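# Hang the clothes rail on two wall hooks

## Task

Put the clothes rail onto both wall hooks so it rests there, then release it and move the gripper away. It fails if the gripper still holds the rail when checked. It must stay hung by the hooks alone, not supported by the robot.

## Robot and tools

Robot: one arm with six joints (waist, shoulder, elbow, forearm roll, wrist pitch, wrist roll) and a two-finger parallel gripper. Joint limits in rad, base to wrist: waist -6.283..6.283, shoulder -2.059..2.094, elbow -3.927..0.192, forearm roll -6.283..6.283, wrist pitch -1.693..3.142, wrist roll -6.283..6.283. The elbow cannot fully straighten. The base may be tilted relative to the table, and a mounting block or post under it is treated as part of the arm.

Scene frame: origin on the table surface beneath the arm base, +z up, +x forward, +y to the left when facing +x. Gripper frame: fingers extend along its +z, and they open and close along its y. The reported end_effector_position is the spot between the pads when closed, roughly 2 cm short of the fingertips; closing pushes the tips about 10 mm farther along +z.

The row: every motion command is a single list of 7 numbers, each in [-1, 1], ordered dx, dy, dz, rx, ry, rz, opening. The first six are an offset, not a pose: a displacement expressed in the gripper's own axes, measured from the gripper pose printed in the most recent result that shows it (before any such result in the scene, and for later calls within the same reply, from where the gripper actually is when the action starts). Scale: 1.0 equals 0.6 m for dx, dy, dz and 180 degrees for rotation; rx, ry, rz form one rotation vector. Opening is absolute, not an offset: +1 fully open (0.084 m), -1 closed. An all-zero offset is not a pause; it pulls the gripper back to the reference pose.

Tools:
- execute_actions {actions, pictures}: actions is a list holding one item or nothing. Empty list: just read the current state. {"rows": [[7 numbers], ...], "steps": n}: up to 15 rows, n up to 15 (default 15), each step 1/30 s; one row per step, last row repeated to fill. Every row counts from the same reference pose, not from the row before. {"steps": n} without rows: a wait of up to 300 steps counted from the previous result, so time you spend replying is included. pictures (boolean) toggles camera images; they come by default. A refused call sends nothing.
- move {target, speed}: target is one 7-number row as above (offset plus absolute opening). The gripper follows a straight path toward it over 0.5 to 10 s, stopping short if it would take longer; rotation takes the shorter way. speed is in m/s, 0.002 to 0.5, default 0.25; turning is capped at twice that in rad/s. The opening is sent at the start. The path ignores obstacles and the real gripper may lag, drift off it, or exceed the speed, mostly near full reach. Faster moves and targets set deeper past a contact mean harder hits and pushes. The result adds a move: line with the ending (done = settled near target; otherwise e.g. off_target, moving, held, fault), the active limits (paced = pose clipped; held = safety check blocked some steps, after which the arm may jump much faster), and the distance left to target.
- wait {seconds}: 0 to 10 s, nothing new is sent.
- zoom_image {camera, region}: enlarges part of the latest image; camera is cam_head_left, cam_head_right, cam_high, cam_low or cam_wrist (all 672x504); region [x0, y0, x1, y1] in pixels from the top-left, at most 504 by 504.
- finished_scene {scene}: pass the current scene's number to end and grade it; irreversible. Replying with no tool call also ends things.

Control behaviour: each step the commanded pose is clipped to within 70 mm and 16 degrees of the measured pose, then damped inverse kinematics tracks it, favouring position over orientation. Joints move at most 3.14 rad/s, with 0.16 s to accelerate, and are synchronised. After an action ends the arm only continues to the last clipped pose, so a far goal may need several calls; read the reported pose and send the remainder. Fingers still in motion keep moving between calls. Time you take to reply runs in the simulation.

Result lines: state gives end_effector_position (m), end_effector_quat_wxyz, and linear/angular velocities in the scene frame; the position printout can be off, more so at long reach. grip_measured is the actual finger opening on the same -1..1 scale. "Hand target" shows where the controller is currently driving. "pose unreachable" and HELD marks mean the clearance check altered or blocked the command on those steps. Joint torques follow the joint order, are never zero even in free air, carry per-joint offsets, scale and noise, and do not decide faults. MOTOR HOT appears at 65 °C; at 80 °C an OVER-TEMPERATURE FAULT brakes the arm until it cools.

Gripping: to hold something, command an opening well under grip_measured; the bigger the gap, the harder the squeeze (about 24 N per pad, objects up to about 6 cm). Echoing grip_measured still presses lightly; wide items may slip. Closing fast can overshoot the force.

Torque fault: if contact torque hits a joint's load limit (N m: waist 46.5, shoulder 46.5, elbow 27.9, forearm roll 27.9, wrist pitch 18.6, wrist roll 18.6, including held weight), the arm backs off, freezes 10 s and drops the rest of the call.

Avoid: dropping or slamming the rail, hard collisions or heavy pushing on hooks or wall, anything leaving the table, long loaded holds that heat motors, and stops of any kind. Expect occasional brief tugs on the held rail or pushes on loose items. Work efficiently and smoothly. Finish by opening the fingers, retreating so nothing of the robot touches the rail, checking it stays on both hooks, then calling finished_scene.

Each tool is called as name(argument=value, ...) on one line, values as JSON.

## Session

execute_actions(actions=[])

Scene clock: 0.00 s of 5700.00 s.
end_effector_position=(+0.1564, -0.0717, +0.1557) grip_measured=+1.00 end_effector_quat_wxyz=(+0.359, +0.265, -0.600, +0.664) end_effector_velocity=(+0.000, +0.000, +0.000) end_effector_angular_velocity=(+0.001, -0.001, +0.001)
Joint positions: [ 0.638  0.359 -0.441 -0.665  1.785 -2.52   0.084]
Joint velocities: [ 0.001 -0.001 -0.    -0.001 -0.    -0.    -0.   ]
Joint torques (N m, as the arm reports them, + toward a larger angle): no reading
Motor temperatures (°C, as the motors report them): [37 36 33 35 36 38]
Hand target: +0.156, -0.072, +0.156; +0.359, +0.265, -0.600, +0.664

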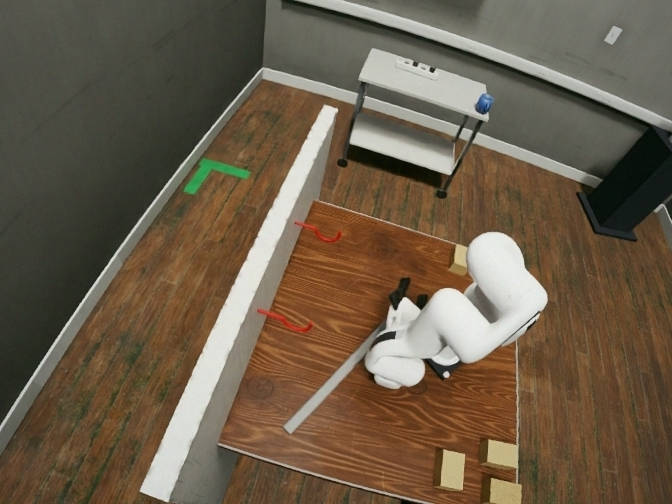

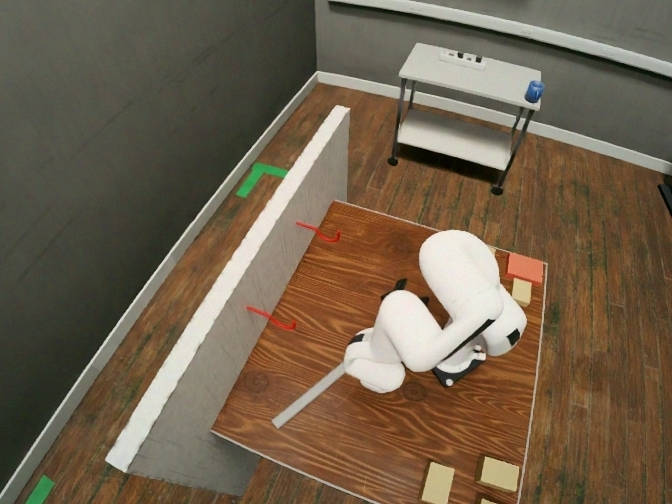

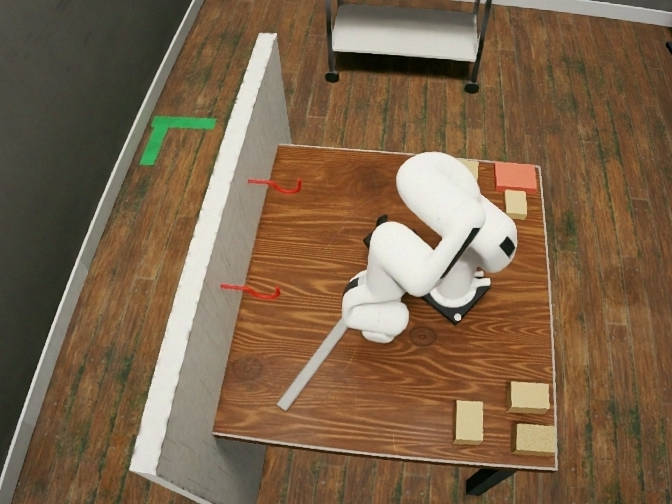

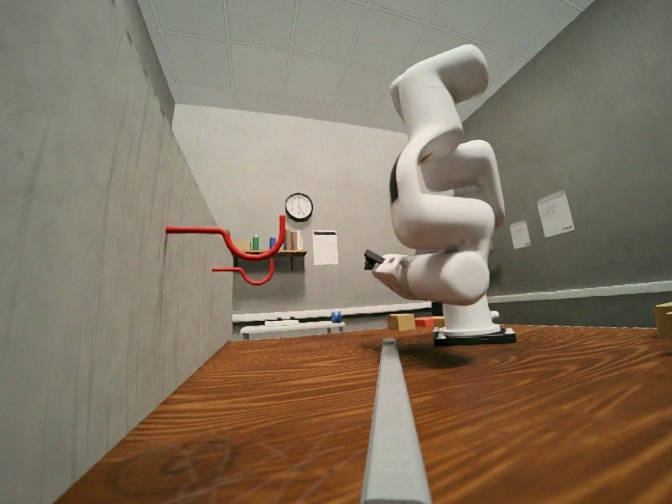

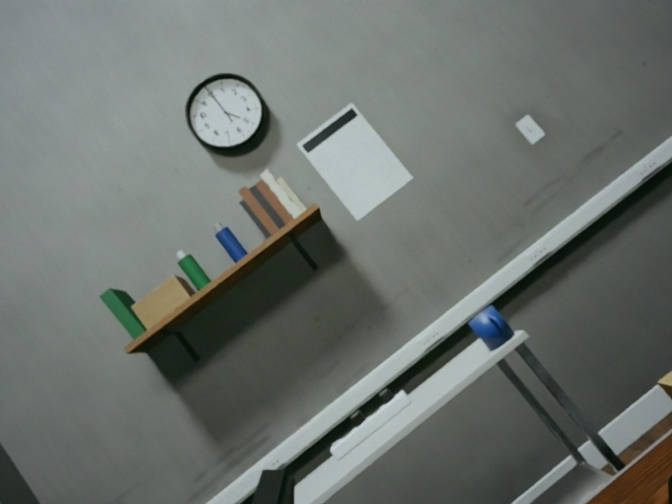

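move(target=[0.114,-0.302,-0.232,-0.298,-0.457,-0.038,1])

Scene clock: 14.87 s of 5700.00 s.
end_effector_position=(+0.2706, +0.0815, +0.3003) grip_measured=+1.00 end_effector_quat_wxyz=(+0.002, -0.478, +0.878, -0.001) end_effector_velocity=(+0.001, +0.001, +0.001) end_effector_angular_velocity=(+0.008, -0.001, +0.003)
Joint positions: [ 0.123 -0.73  -0.682 -0.015  1.399 -3.817  0.084]
Joint velocities: [-0.004 -0.    -0.003  0.008 -0.    -0.008 -0.   ]
Joint torques (N m, as the arm reports them, + toward a larger angle): [  0.3   -4.05 -14.54   0.22  -1.38  -0.27]
Motor temperatures (°C, as the motors report them): [37 36 34 35 36 38]
Hand target: +0.271, +0.082, +0.300; +0.002, -0.478, +0.878, -0.000
Off the commanded pose: 0.001 m, 0 deg.
After step 90, 7.97 s passed at rest.
move: done

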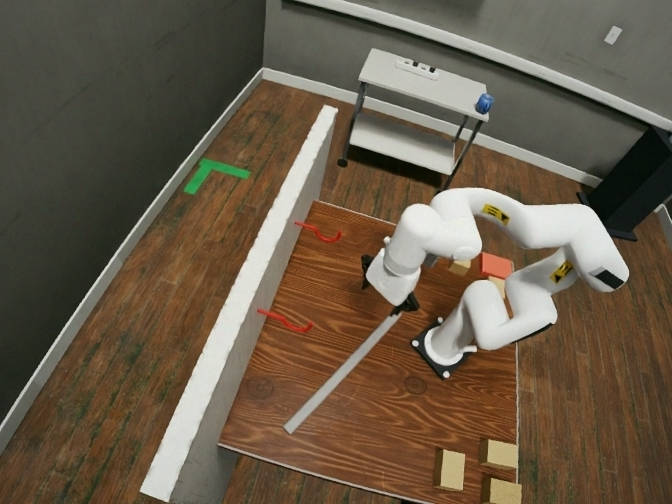

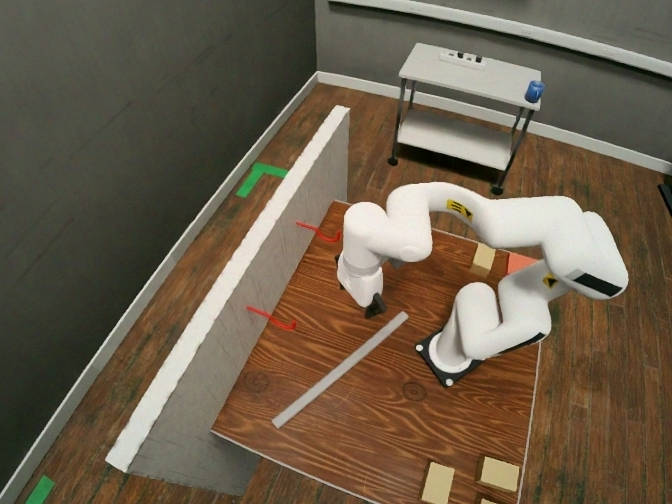

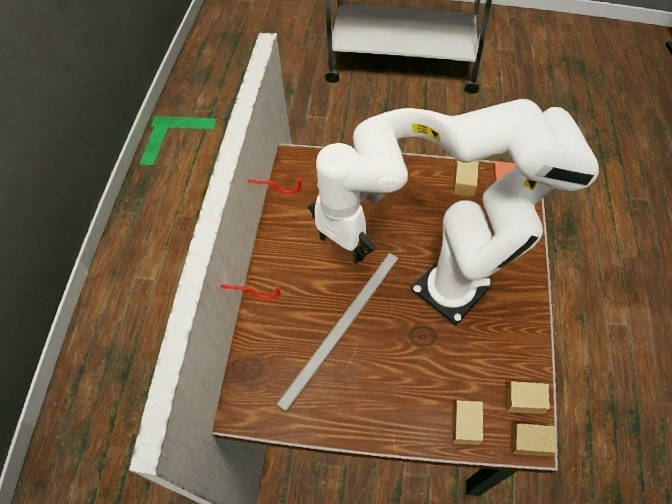

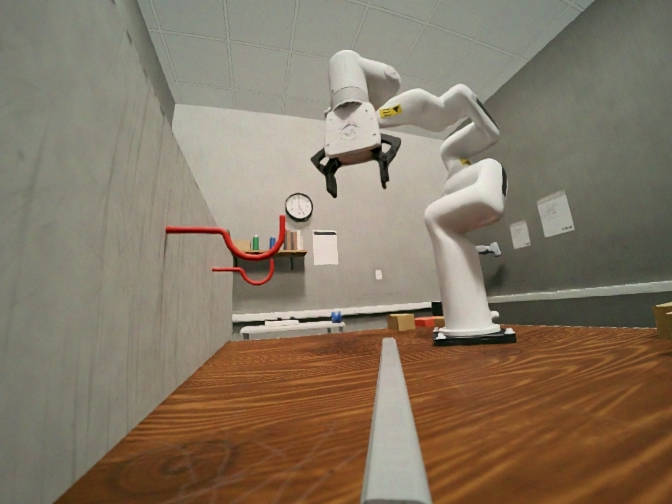

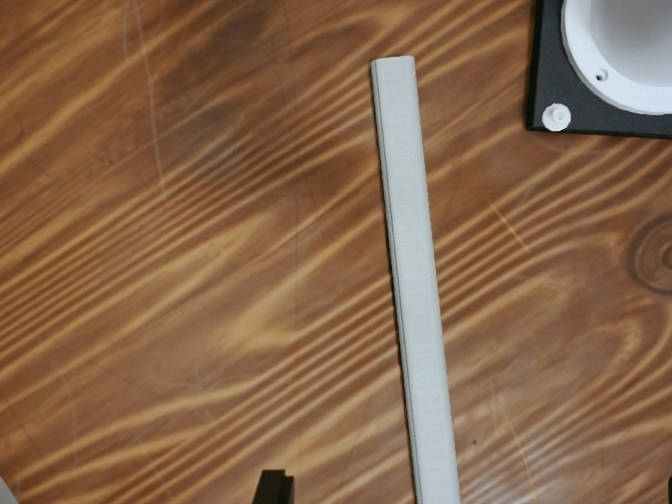

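move(target=[-0.05,0.04,0.32,0,0,-0.025,1])

Scene clock: 21.07 s of 5700.00 s.
end_effector_position=(+0.2673, +0.1193, +0.1085) grip_measured=+1.00 end_effector_quat_wxyz=(+0.002, -0.512, +0.859, -0.001) end_effector_velocity=(-0.000, -0.000, -0.002) end_effector_angular_velocity=(-0.002, +0.004, -0.001)
Joint positions: [ 0.238 -0.446 -0.29  -0.024  0.724 -3.764  0.084]
Joint velocities: [-0.001  0.008  0.001 -0.    -0.005  0.     0.   ]
Joint torques (N m, as the arm reports them, + toward a larger angle): [  0.4   -6.36 -12.64   0.24  -1.26  -0.24]
Motor temperatures (°C, as the motors report them): [37 36 35 35 36 38]
Hand target: +0.267, +0.119, +0.108; +0.002, -0.512, +0.859, -0.001
Off the commanded pose: 0.001 m, 0 deg.
After step 90, 1.77 s passed at rest.
move: done

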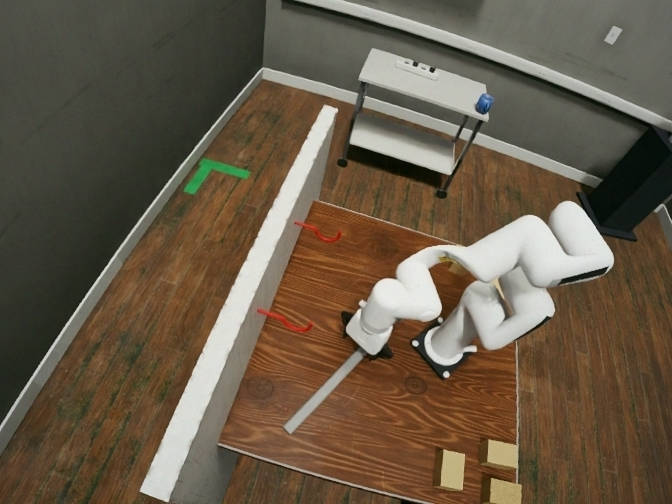

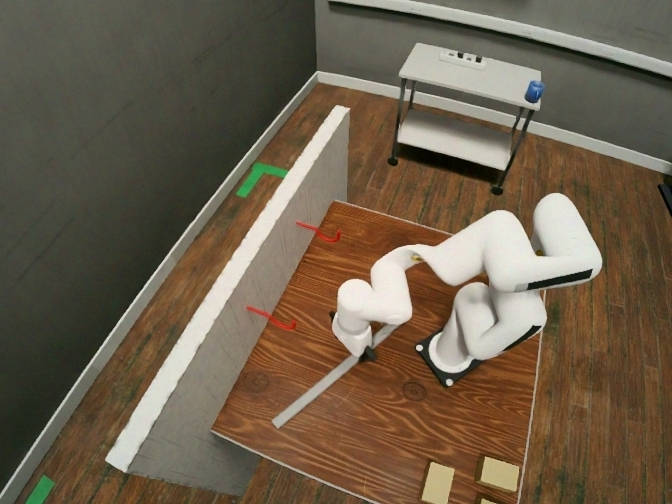

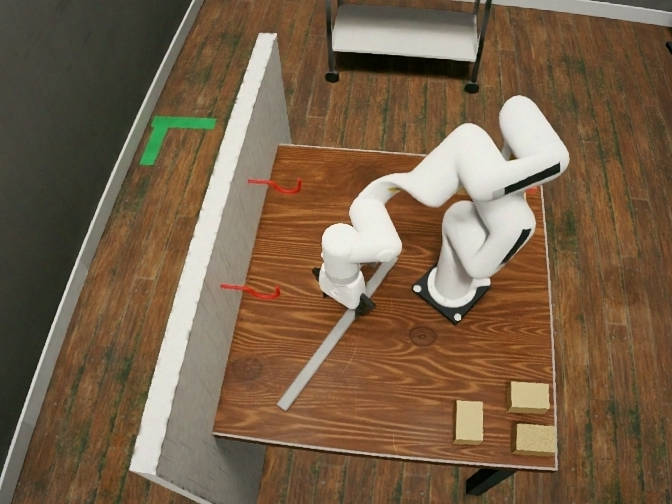

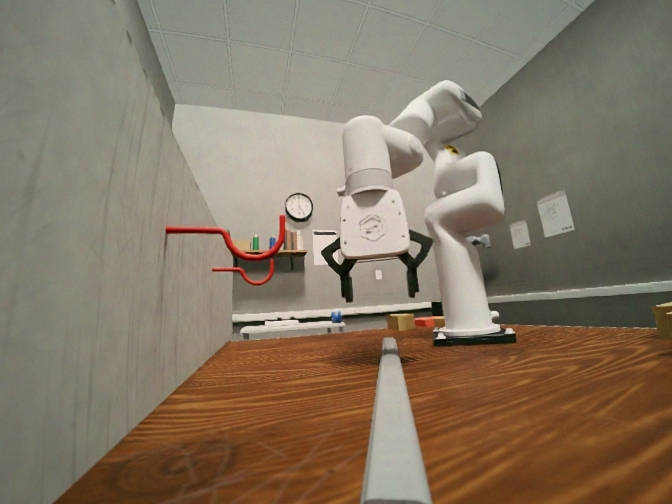

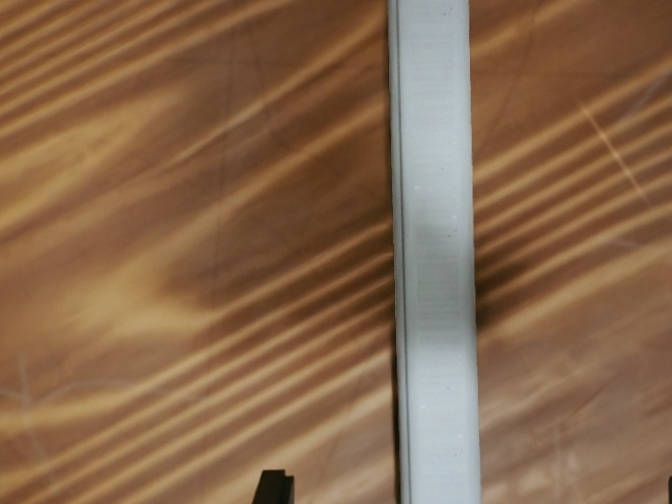

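move(target=[0,0.016,0.136,0,0,-0.005,1], speed=0.1)

move(target=[0,0,0,0,0,0,-1])

Scene clock: 28.20 s of 5700.00 s.
end_effector_position=(+0.2594, +0.1237, +0.0271) grip_measured=+1.00 end_effector_quat_wxyz=(+0.002, -0.518, +0.855, -0.001) end_effector_velocity=(-0.001, +0.000, -0.002) end_effector_angular_velocity=(-0.001, +0.002, +0.002)
Joint positions: [ 0.252 -0.136 -0.226 -0.049  0.351 -3.737  0.084]
Joint velocities: [ 0.001  0.006  0.001 -0.001 -0.004  0.001 -0.   ]
Joint torques (N m, as the arm reports them, + toward a larger angle): [ 0.28 -8.13 -9.5   0.39 -1.38 -0.29]
Motor temperatures (°C, as the motors report them): [37 36 35 35 36 38]
Hand target: +0.259, +0.124, +0.027; +0.002, -0.518, +0.855, -0.001
Off the commanded pose: 0.000 m, 0 deg.
After step 90, 2.83 s passed at rest.
move: done

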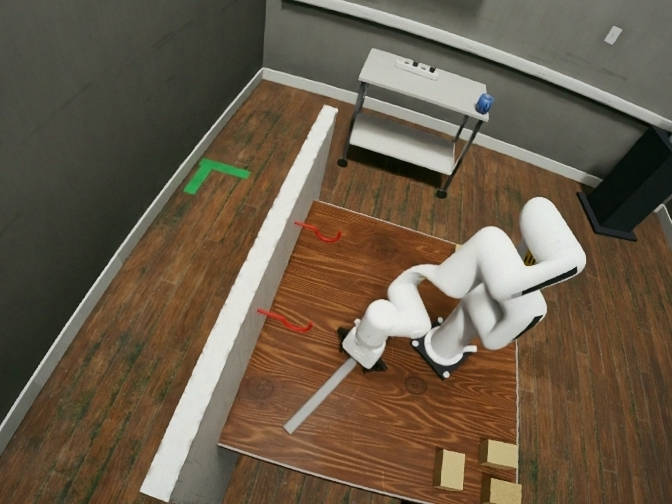

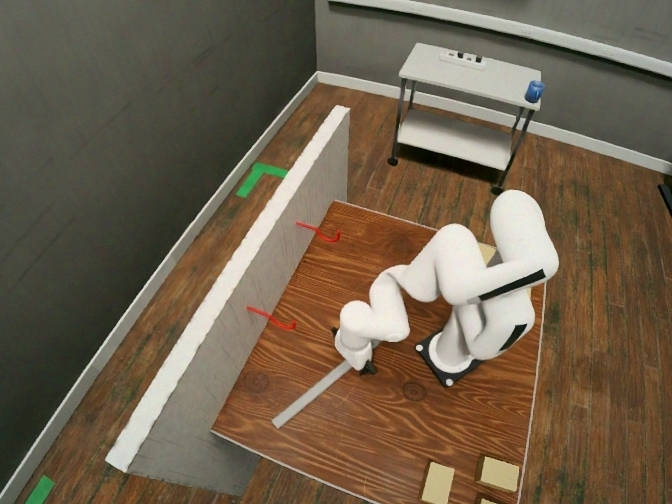

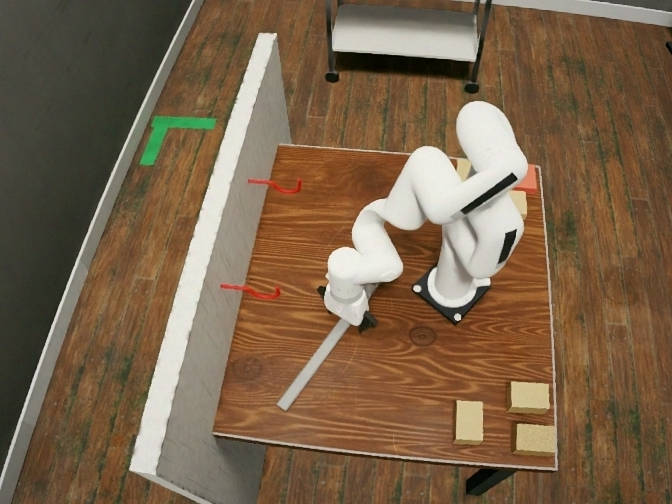

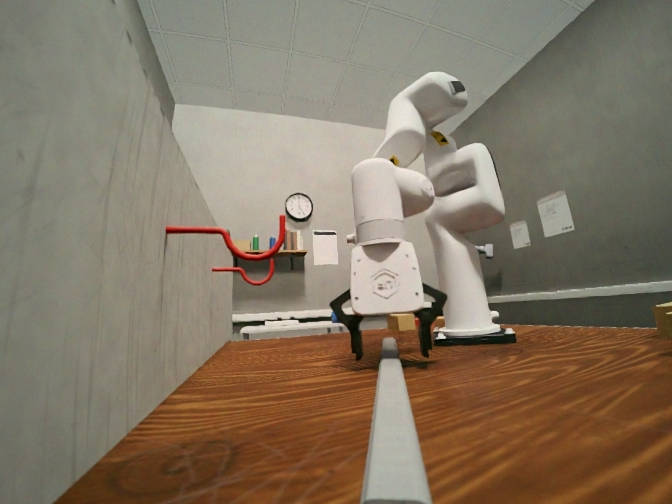

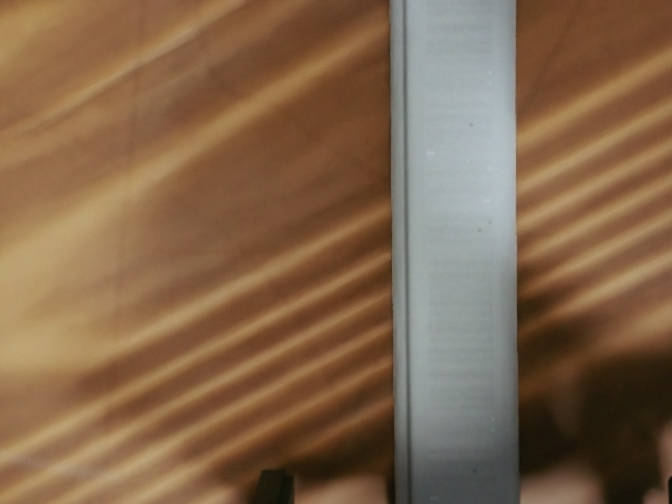

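Scene clock: 28.70 s of 5700.00 s.
end_effector_position=(+0.2597, +0.1239, +0.0273) grip_measured=-0.35 end_effector_quat_wxyz=(+0.003, -0.518, +0.855, -0.001) end_effector_velocity=(-0.000, -0.000, -0.000) end_effector_angular_velocity=(-0.001, +0.001, -0.000)
Joint positions: [ 0.252 -0.136 -0.227 -0.049  0.35  -3.737  0.029]
Joint velocities: [-0.001  0.001  0.    -0.001 -0.    -0.     0.   ]
Joint torques (N m, as the arm reports them, + toward a larger angle): [ 0.24 -7.54 -9.09  0.4  -1.35 -0.13]
Motor temperatures (°C, as the motors report them): [37 36 35 35 36 38]
Hand target: +0.259, +0.124, +0.027; +0.002, -0.518, +0.855, -0.001
Off the commanded pose: 0.000 m, 0 deg.
move: done

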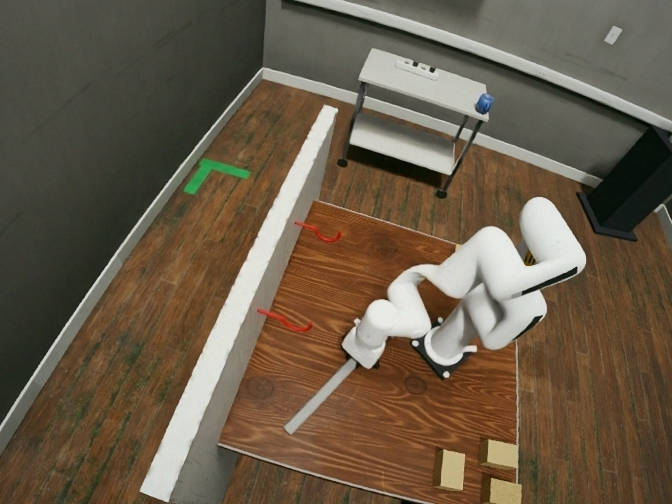

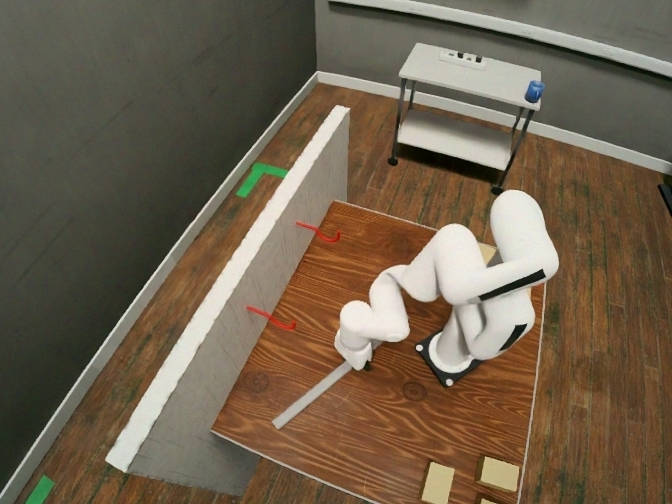

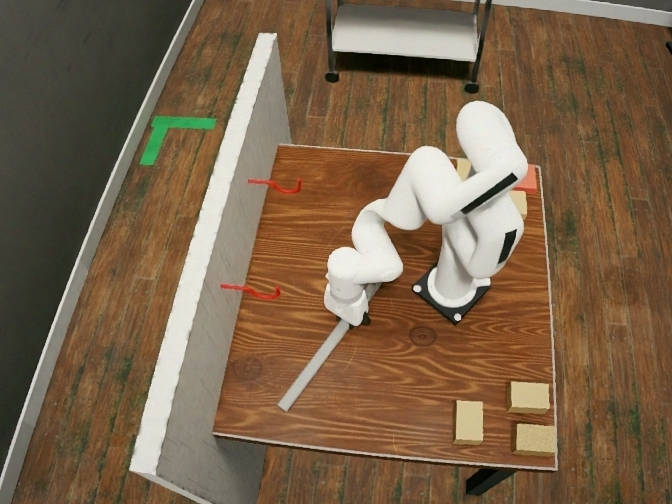

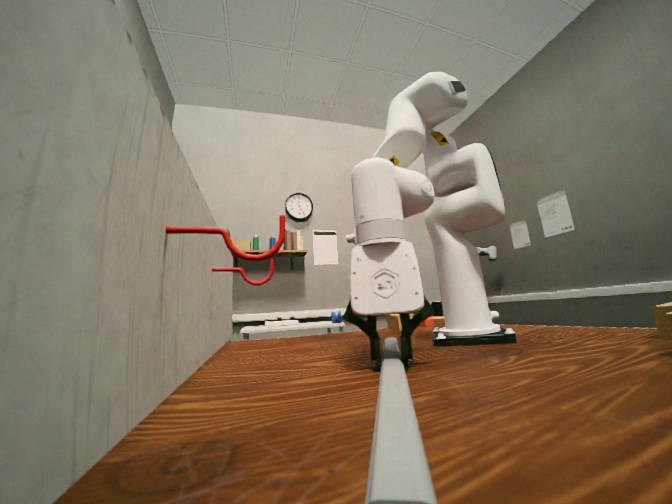

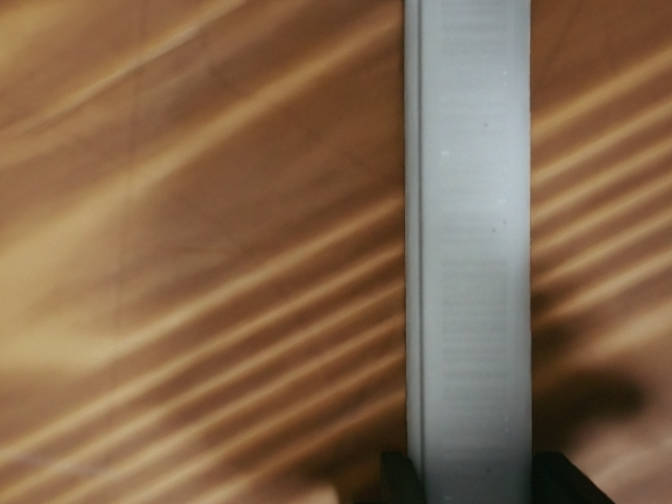

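move(target=[0,0,-0.42,0,0,-0.153,-1], speed=0.12)

Scene clock: 33.60 s of 5700.00 s.
end_effector_position=(+0.2582, +0.1242, +0.2788) grip_measured=-0.35 end_effector_quat_wxyz=(-0.002, +0.707, -0.707, +0.001) end_effector_velocity=(+0.000, -0.000, +0.002) end_effector_angular_velocity=(+0.000, +0.001, +0.001)
Joint positions: [ 0.28  -0.712 -0.629 -0.016  1.33  -4.234  0.029]
Joint velocities: [-0.002  0.001 -0.007  0.001  0.007 -0.004  0.   ]
Joint torques (N m, as the arm reports them, + toward a larger angle): [  0.27  -5.02 -15.57   0.3   -1.52  -0.14]
Motor temperatures (°C, as the motors report them): [37 36 35 35 36 38]
Hand target: +0.258, +0.124, +0.279; -0.003, +0.707, -0.707, +0.001
Off the commanded pose: 0.001 m, 0 deg.
move: done

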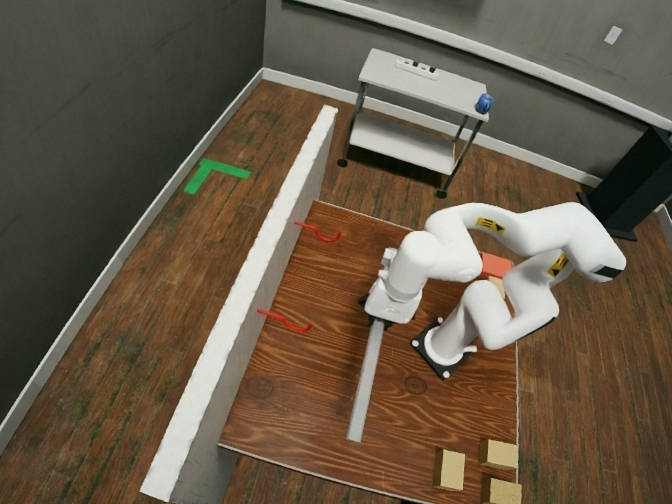

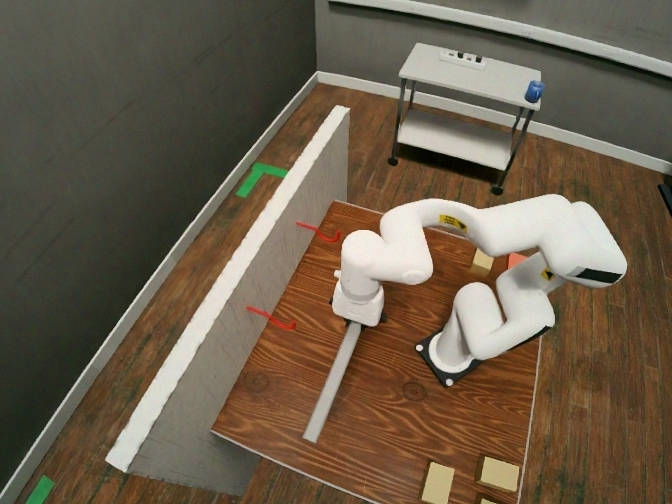

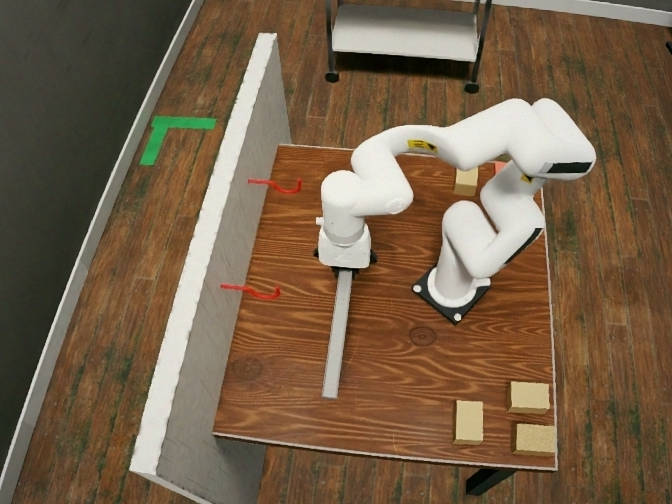

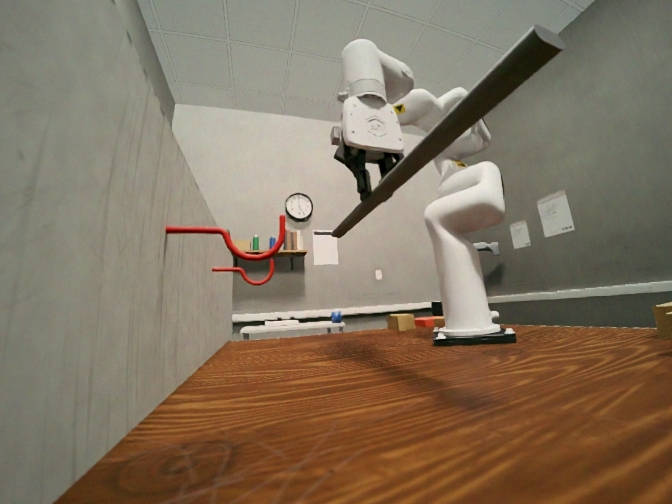

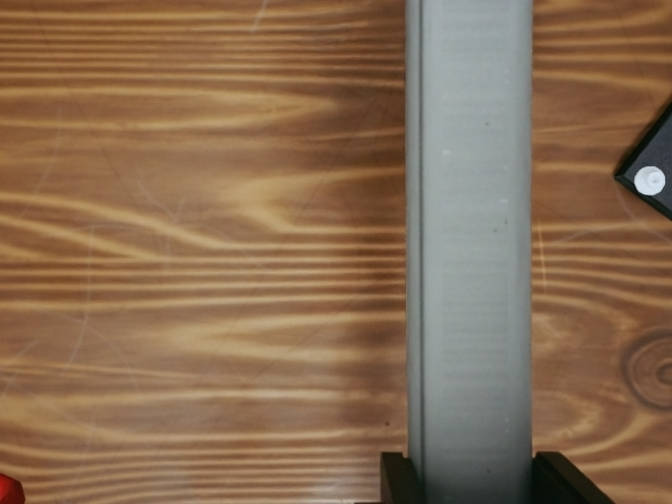

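move(target=[0.273,-0.32,0.03,0,0,0,-1], speed=0.15)

Scene clock: 41.13 s of 5700.00 s.
end_effector_position=(+0.4505, -0.0398, +0.2618) grip_measured=-0.35 end_effector_quat_wxyz=(-0.002, +0.707, -0.707, +0.002) end_effector_velocity=(+0.001, -0.002, -0.001) end_effector_angular_velocity=(-0.000, +0.003, -0.002)
Joint positions: [-0.275 -0.114 -1.079 -0.01   1.173 -4.788  0.029]
Joint velocities: [-0.004  0.005 -0.004 -0.001  0.001 -0.001 -0.   ]
Joint torques (N m, as the arm reports them, + toward a larger angle): [  0.24 -13.54 -15.34   0.32  -1.65  -0.13]
Motor temperatures (°C, as the motors report them): [37 36 36 35 36 38]
Hand target: +0.451, -0.040, +0.262; -0.002, +0.707, -0.707, +0.002
Off the commanded pose: 0.001 m, 0 deg.
After step 90, 2.37 s passed at rest.
move: done

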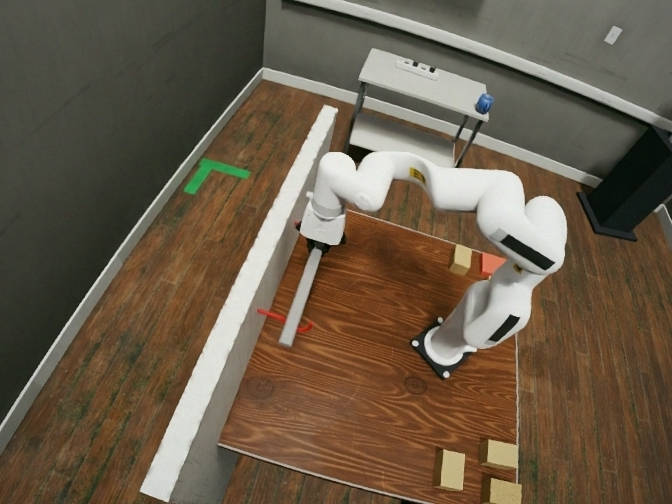

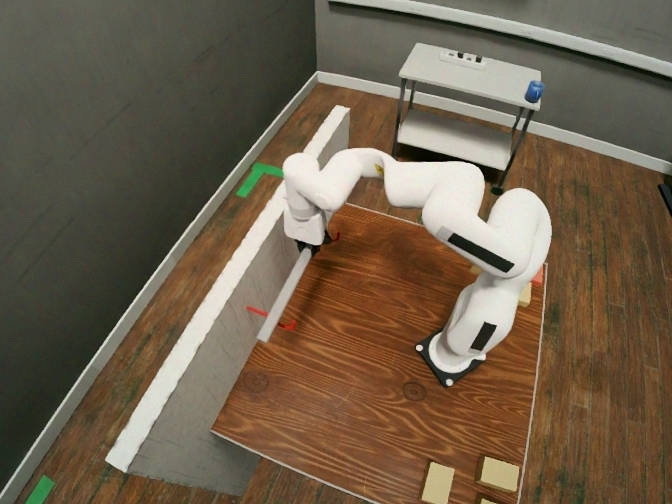

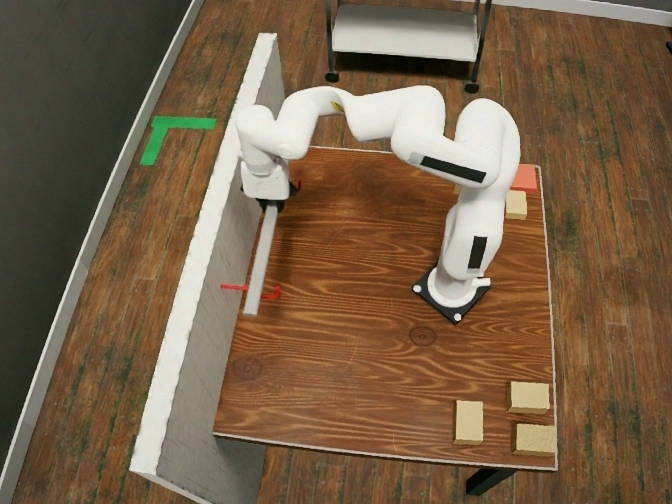

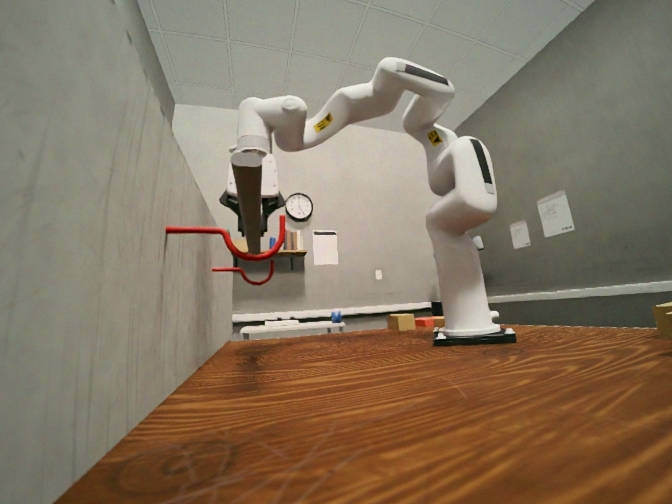

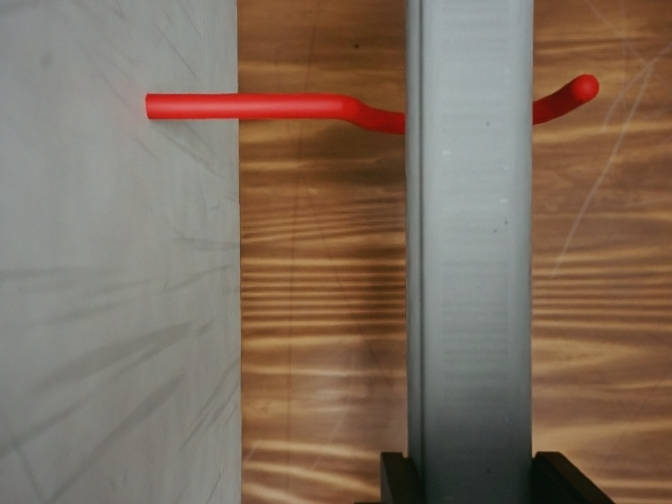

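move(target=[0,0.015,0.095,0,0,0,-1], speed=0.06)

zoom_image(camera="cam_low", region=[160,160,340,300])

Scene clock: 46.27 s of 5700.00 s.
end_effector_position=(+0.4419, -0.0400, +0.2052) grip_measured=-0.35 end_effector_quat_wxyz=(-0.002, +0.707, -0.707, +0.003) end_effector_velocity=(+0.001, +0.000, +0.000) end_effector_angular_velocity=(-0.001, -0.006, +0.001)
Joint positions: [-0.278 -0.095 -0.934 -0.011  1.007 -4.789  0.029]
Joint velocities: [ 0.001 -0.001  0.001 -0.001 -0.006 -0.    -0.   ]
Joint torques (N m, as the arm reports them, + toward a larger angle): [  0.7  -13.42 -14.93   0.52  -1.69  -0.25]
Motor temperatures (°C, as the motors report them): [37 36 37 35 36 38]
Hand target: +0.442, -0.040, +0.205; -0.002, +0.707, -0.707, +0.002
Off the commanded pose: 0.000 m, 0 deg.
move: done

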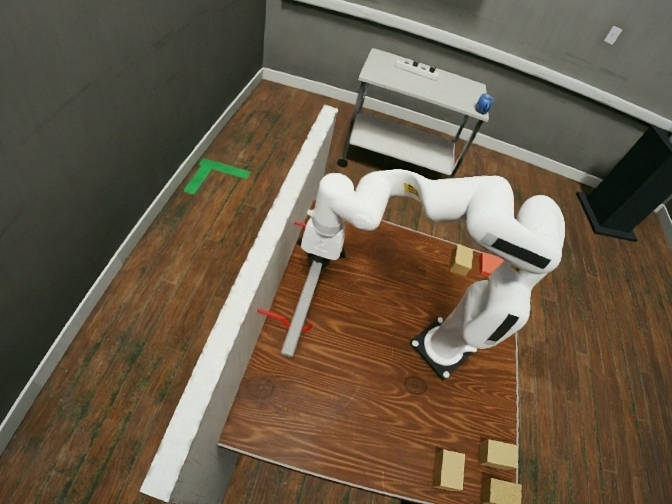

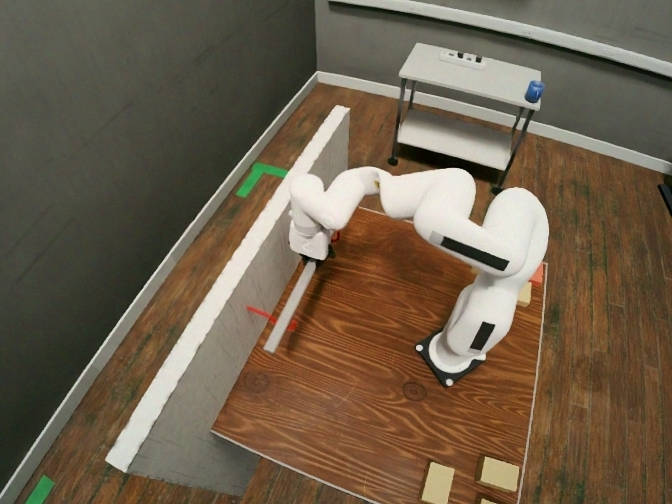

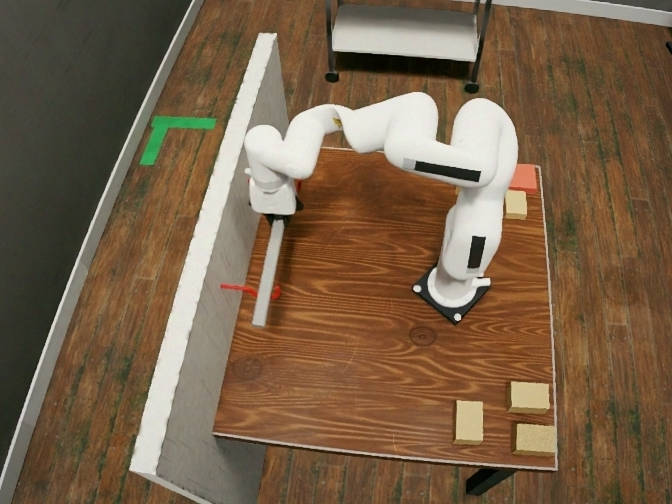

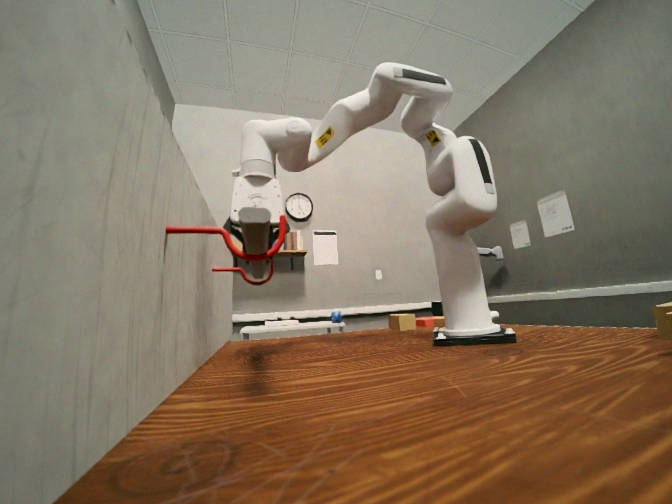

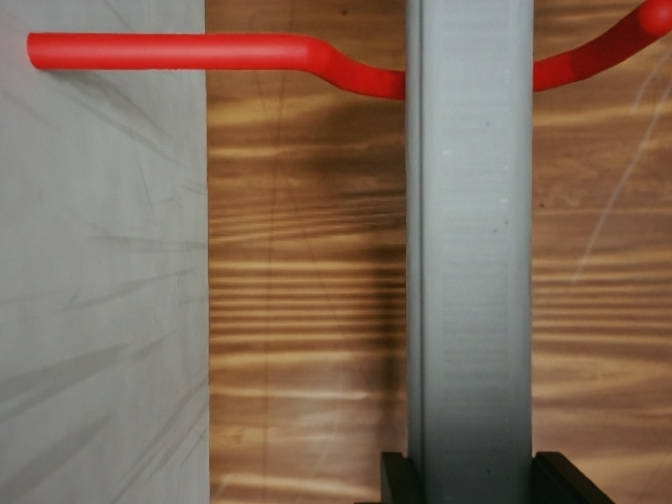

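Region (160, 160, 340, 300) of cam_low's 672x504 image, scaled by 2.800, with more detail than that image has.

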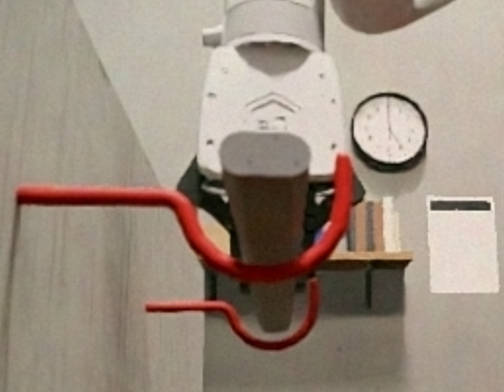

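move(target=[0,0,0.035,0,0,0,-1], speed=0.02)

zoom_image(camera="cam_low", region=[160,160,340,300])

Scene clock: 53.07 s of 5700.00 s.
end_effector_position=(+0.4427, -0.0402, +0.1852) grip_measured=-0.34 end_effector_quat_wxyz=(-0.003, +0.707, -0.707, +0.004) end_effector_velocity=(-0.001, +0.000, -0.001) end_effector_angular_velocity=(-0.001, +0.003, +0.002)
Joint positions: [-0.279 -0.068 -0.901 -0.011  0.946 -4.789  0.029]
Joint velocities: [ 0.001  0.     0.001 -0.001  0.001 -0.    -0.   ]
Joint torques (N m, as the arm reports them, + toward a larger angle): [  0.59  -7.92 -10.89   0.29  -2.33  -0.22]
Motor temperatures (°C, as the motors report them): [37 36 37 35 36 38]
Hand target: +0.442, -0.040, +0.184; -0.002, +0.707, -0.707, +0.003
Off the commanded pose: 0.001 m, 0 deg.
After step 90, 2.33 s passed at rest.
move: done

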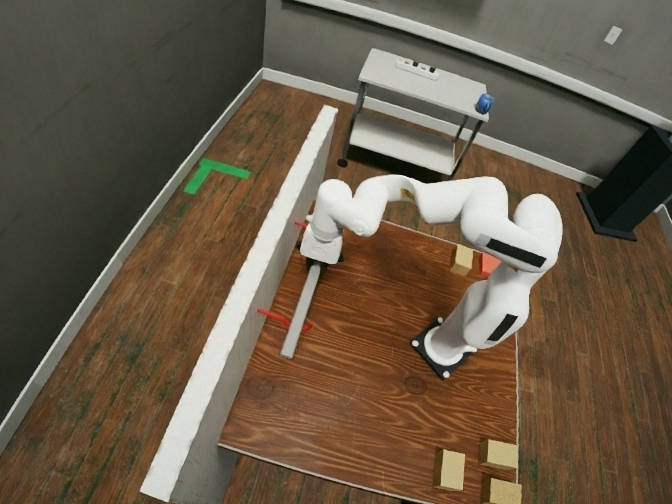

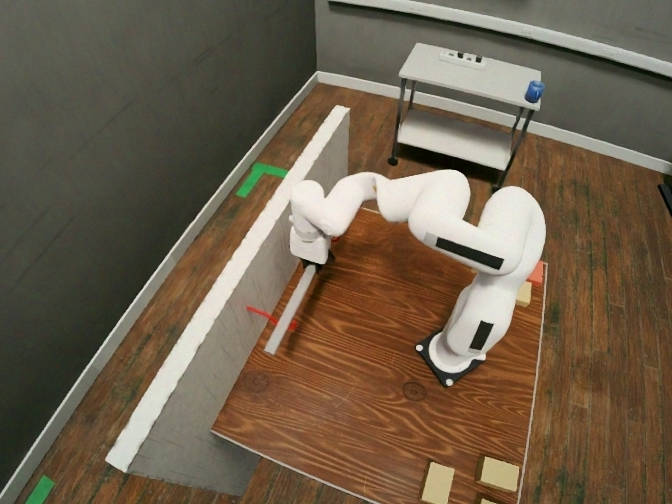

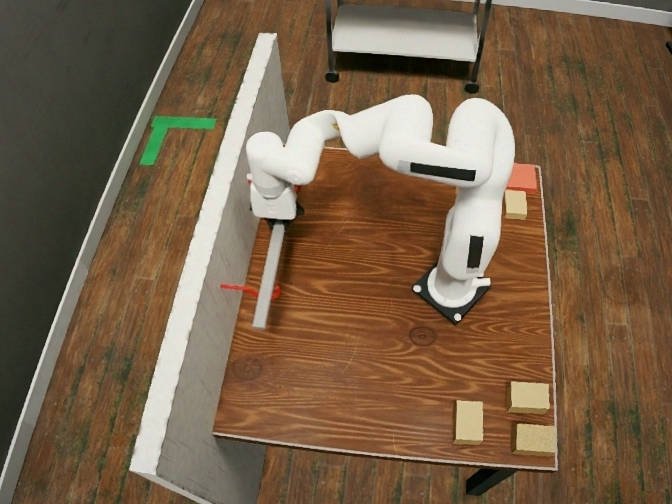

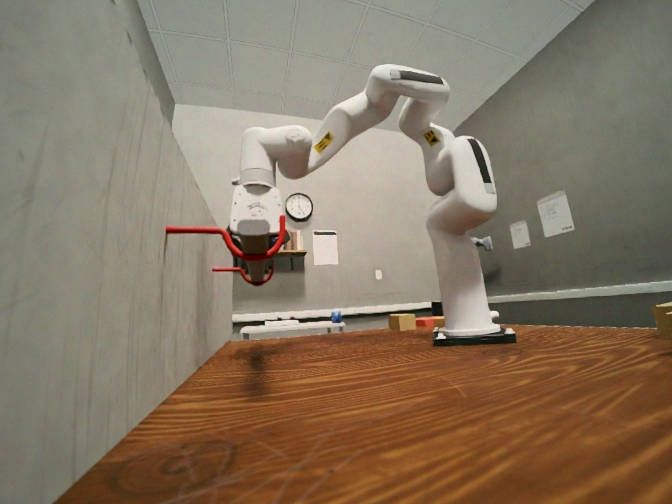

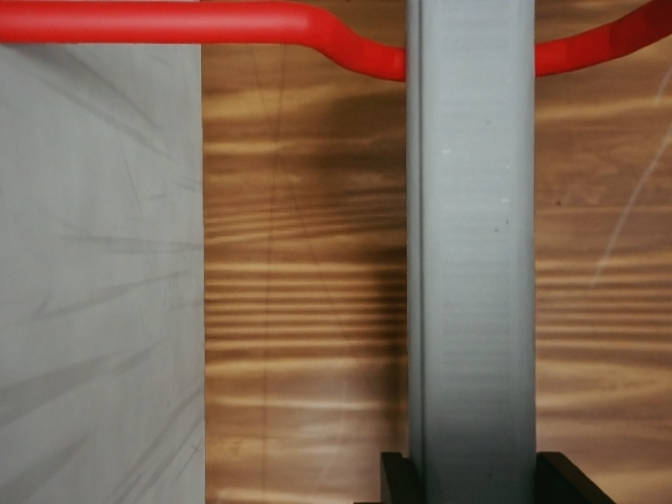

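Region (160, 160, 340, 300) of cam_low's 672x504 image, scaled by 2.800, with more detail than that image has.

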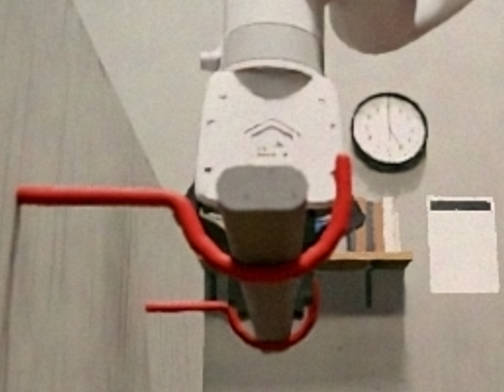

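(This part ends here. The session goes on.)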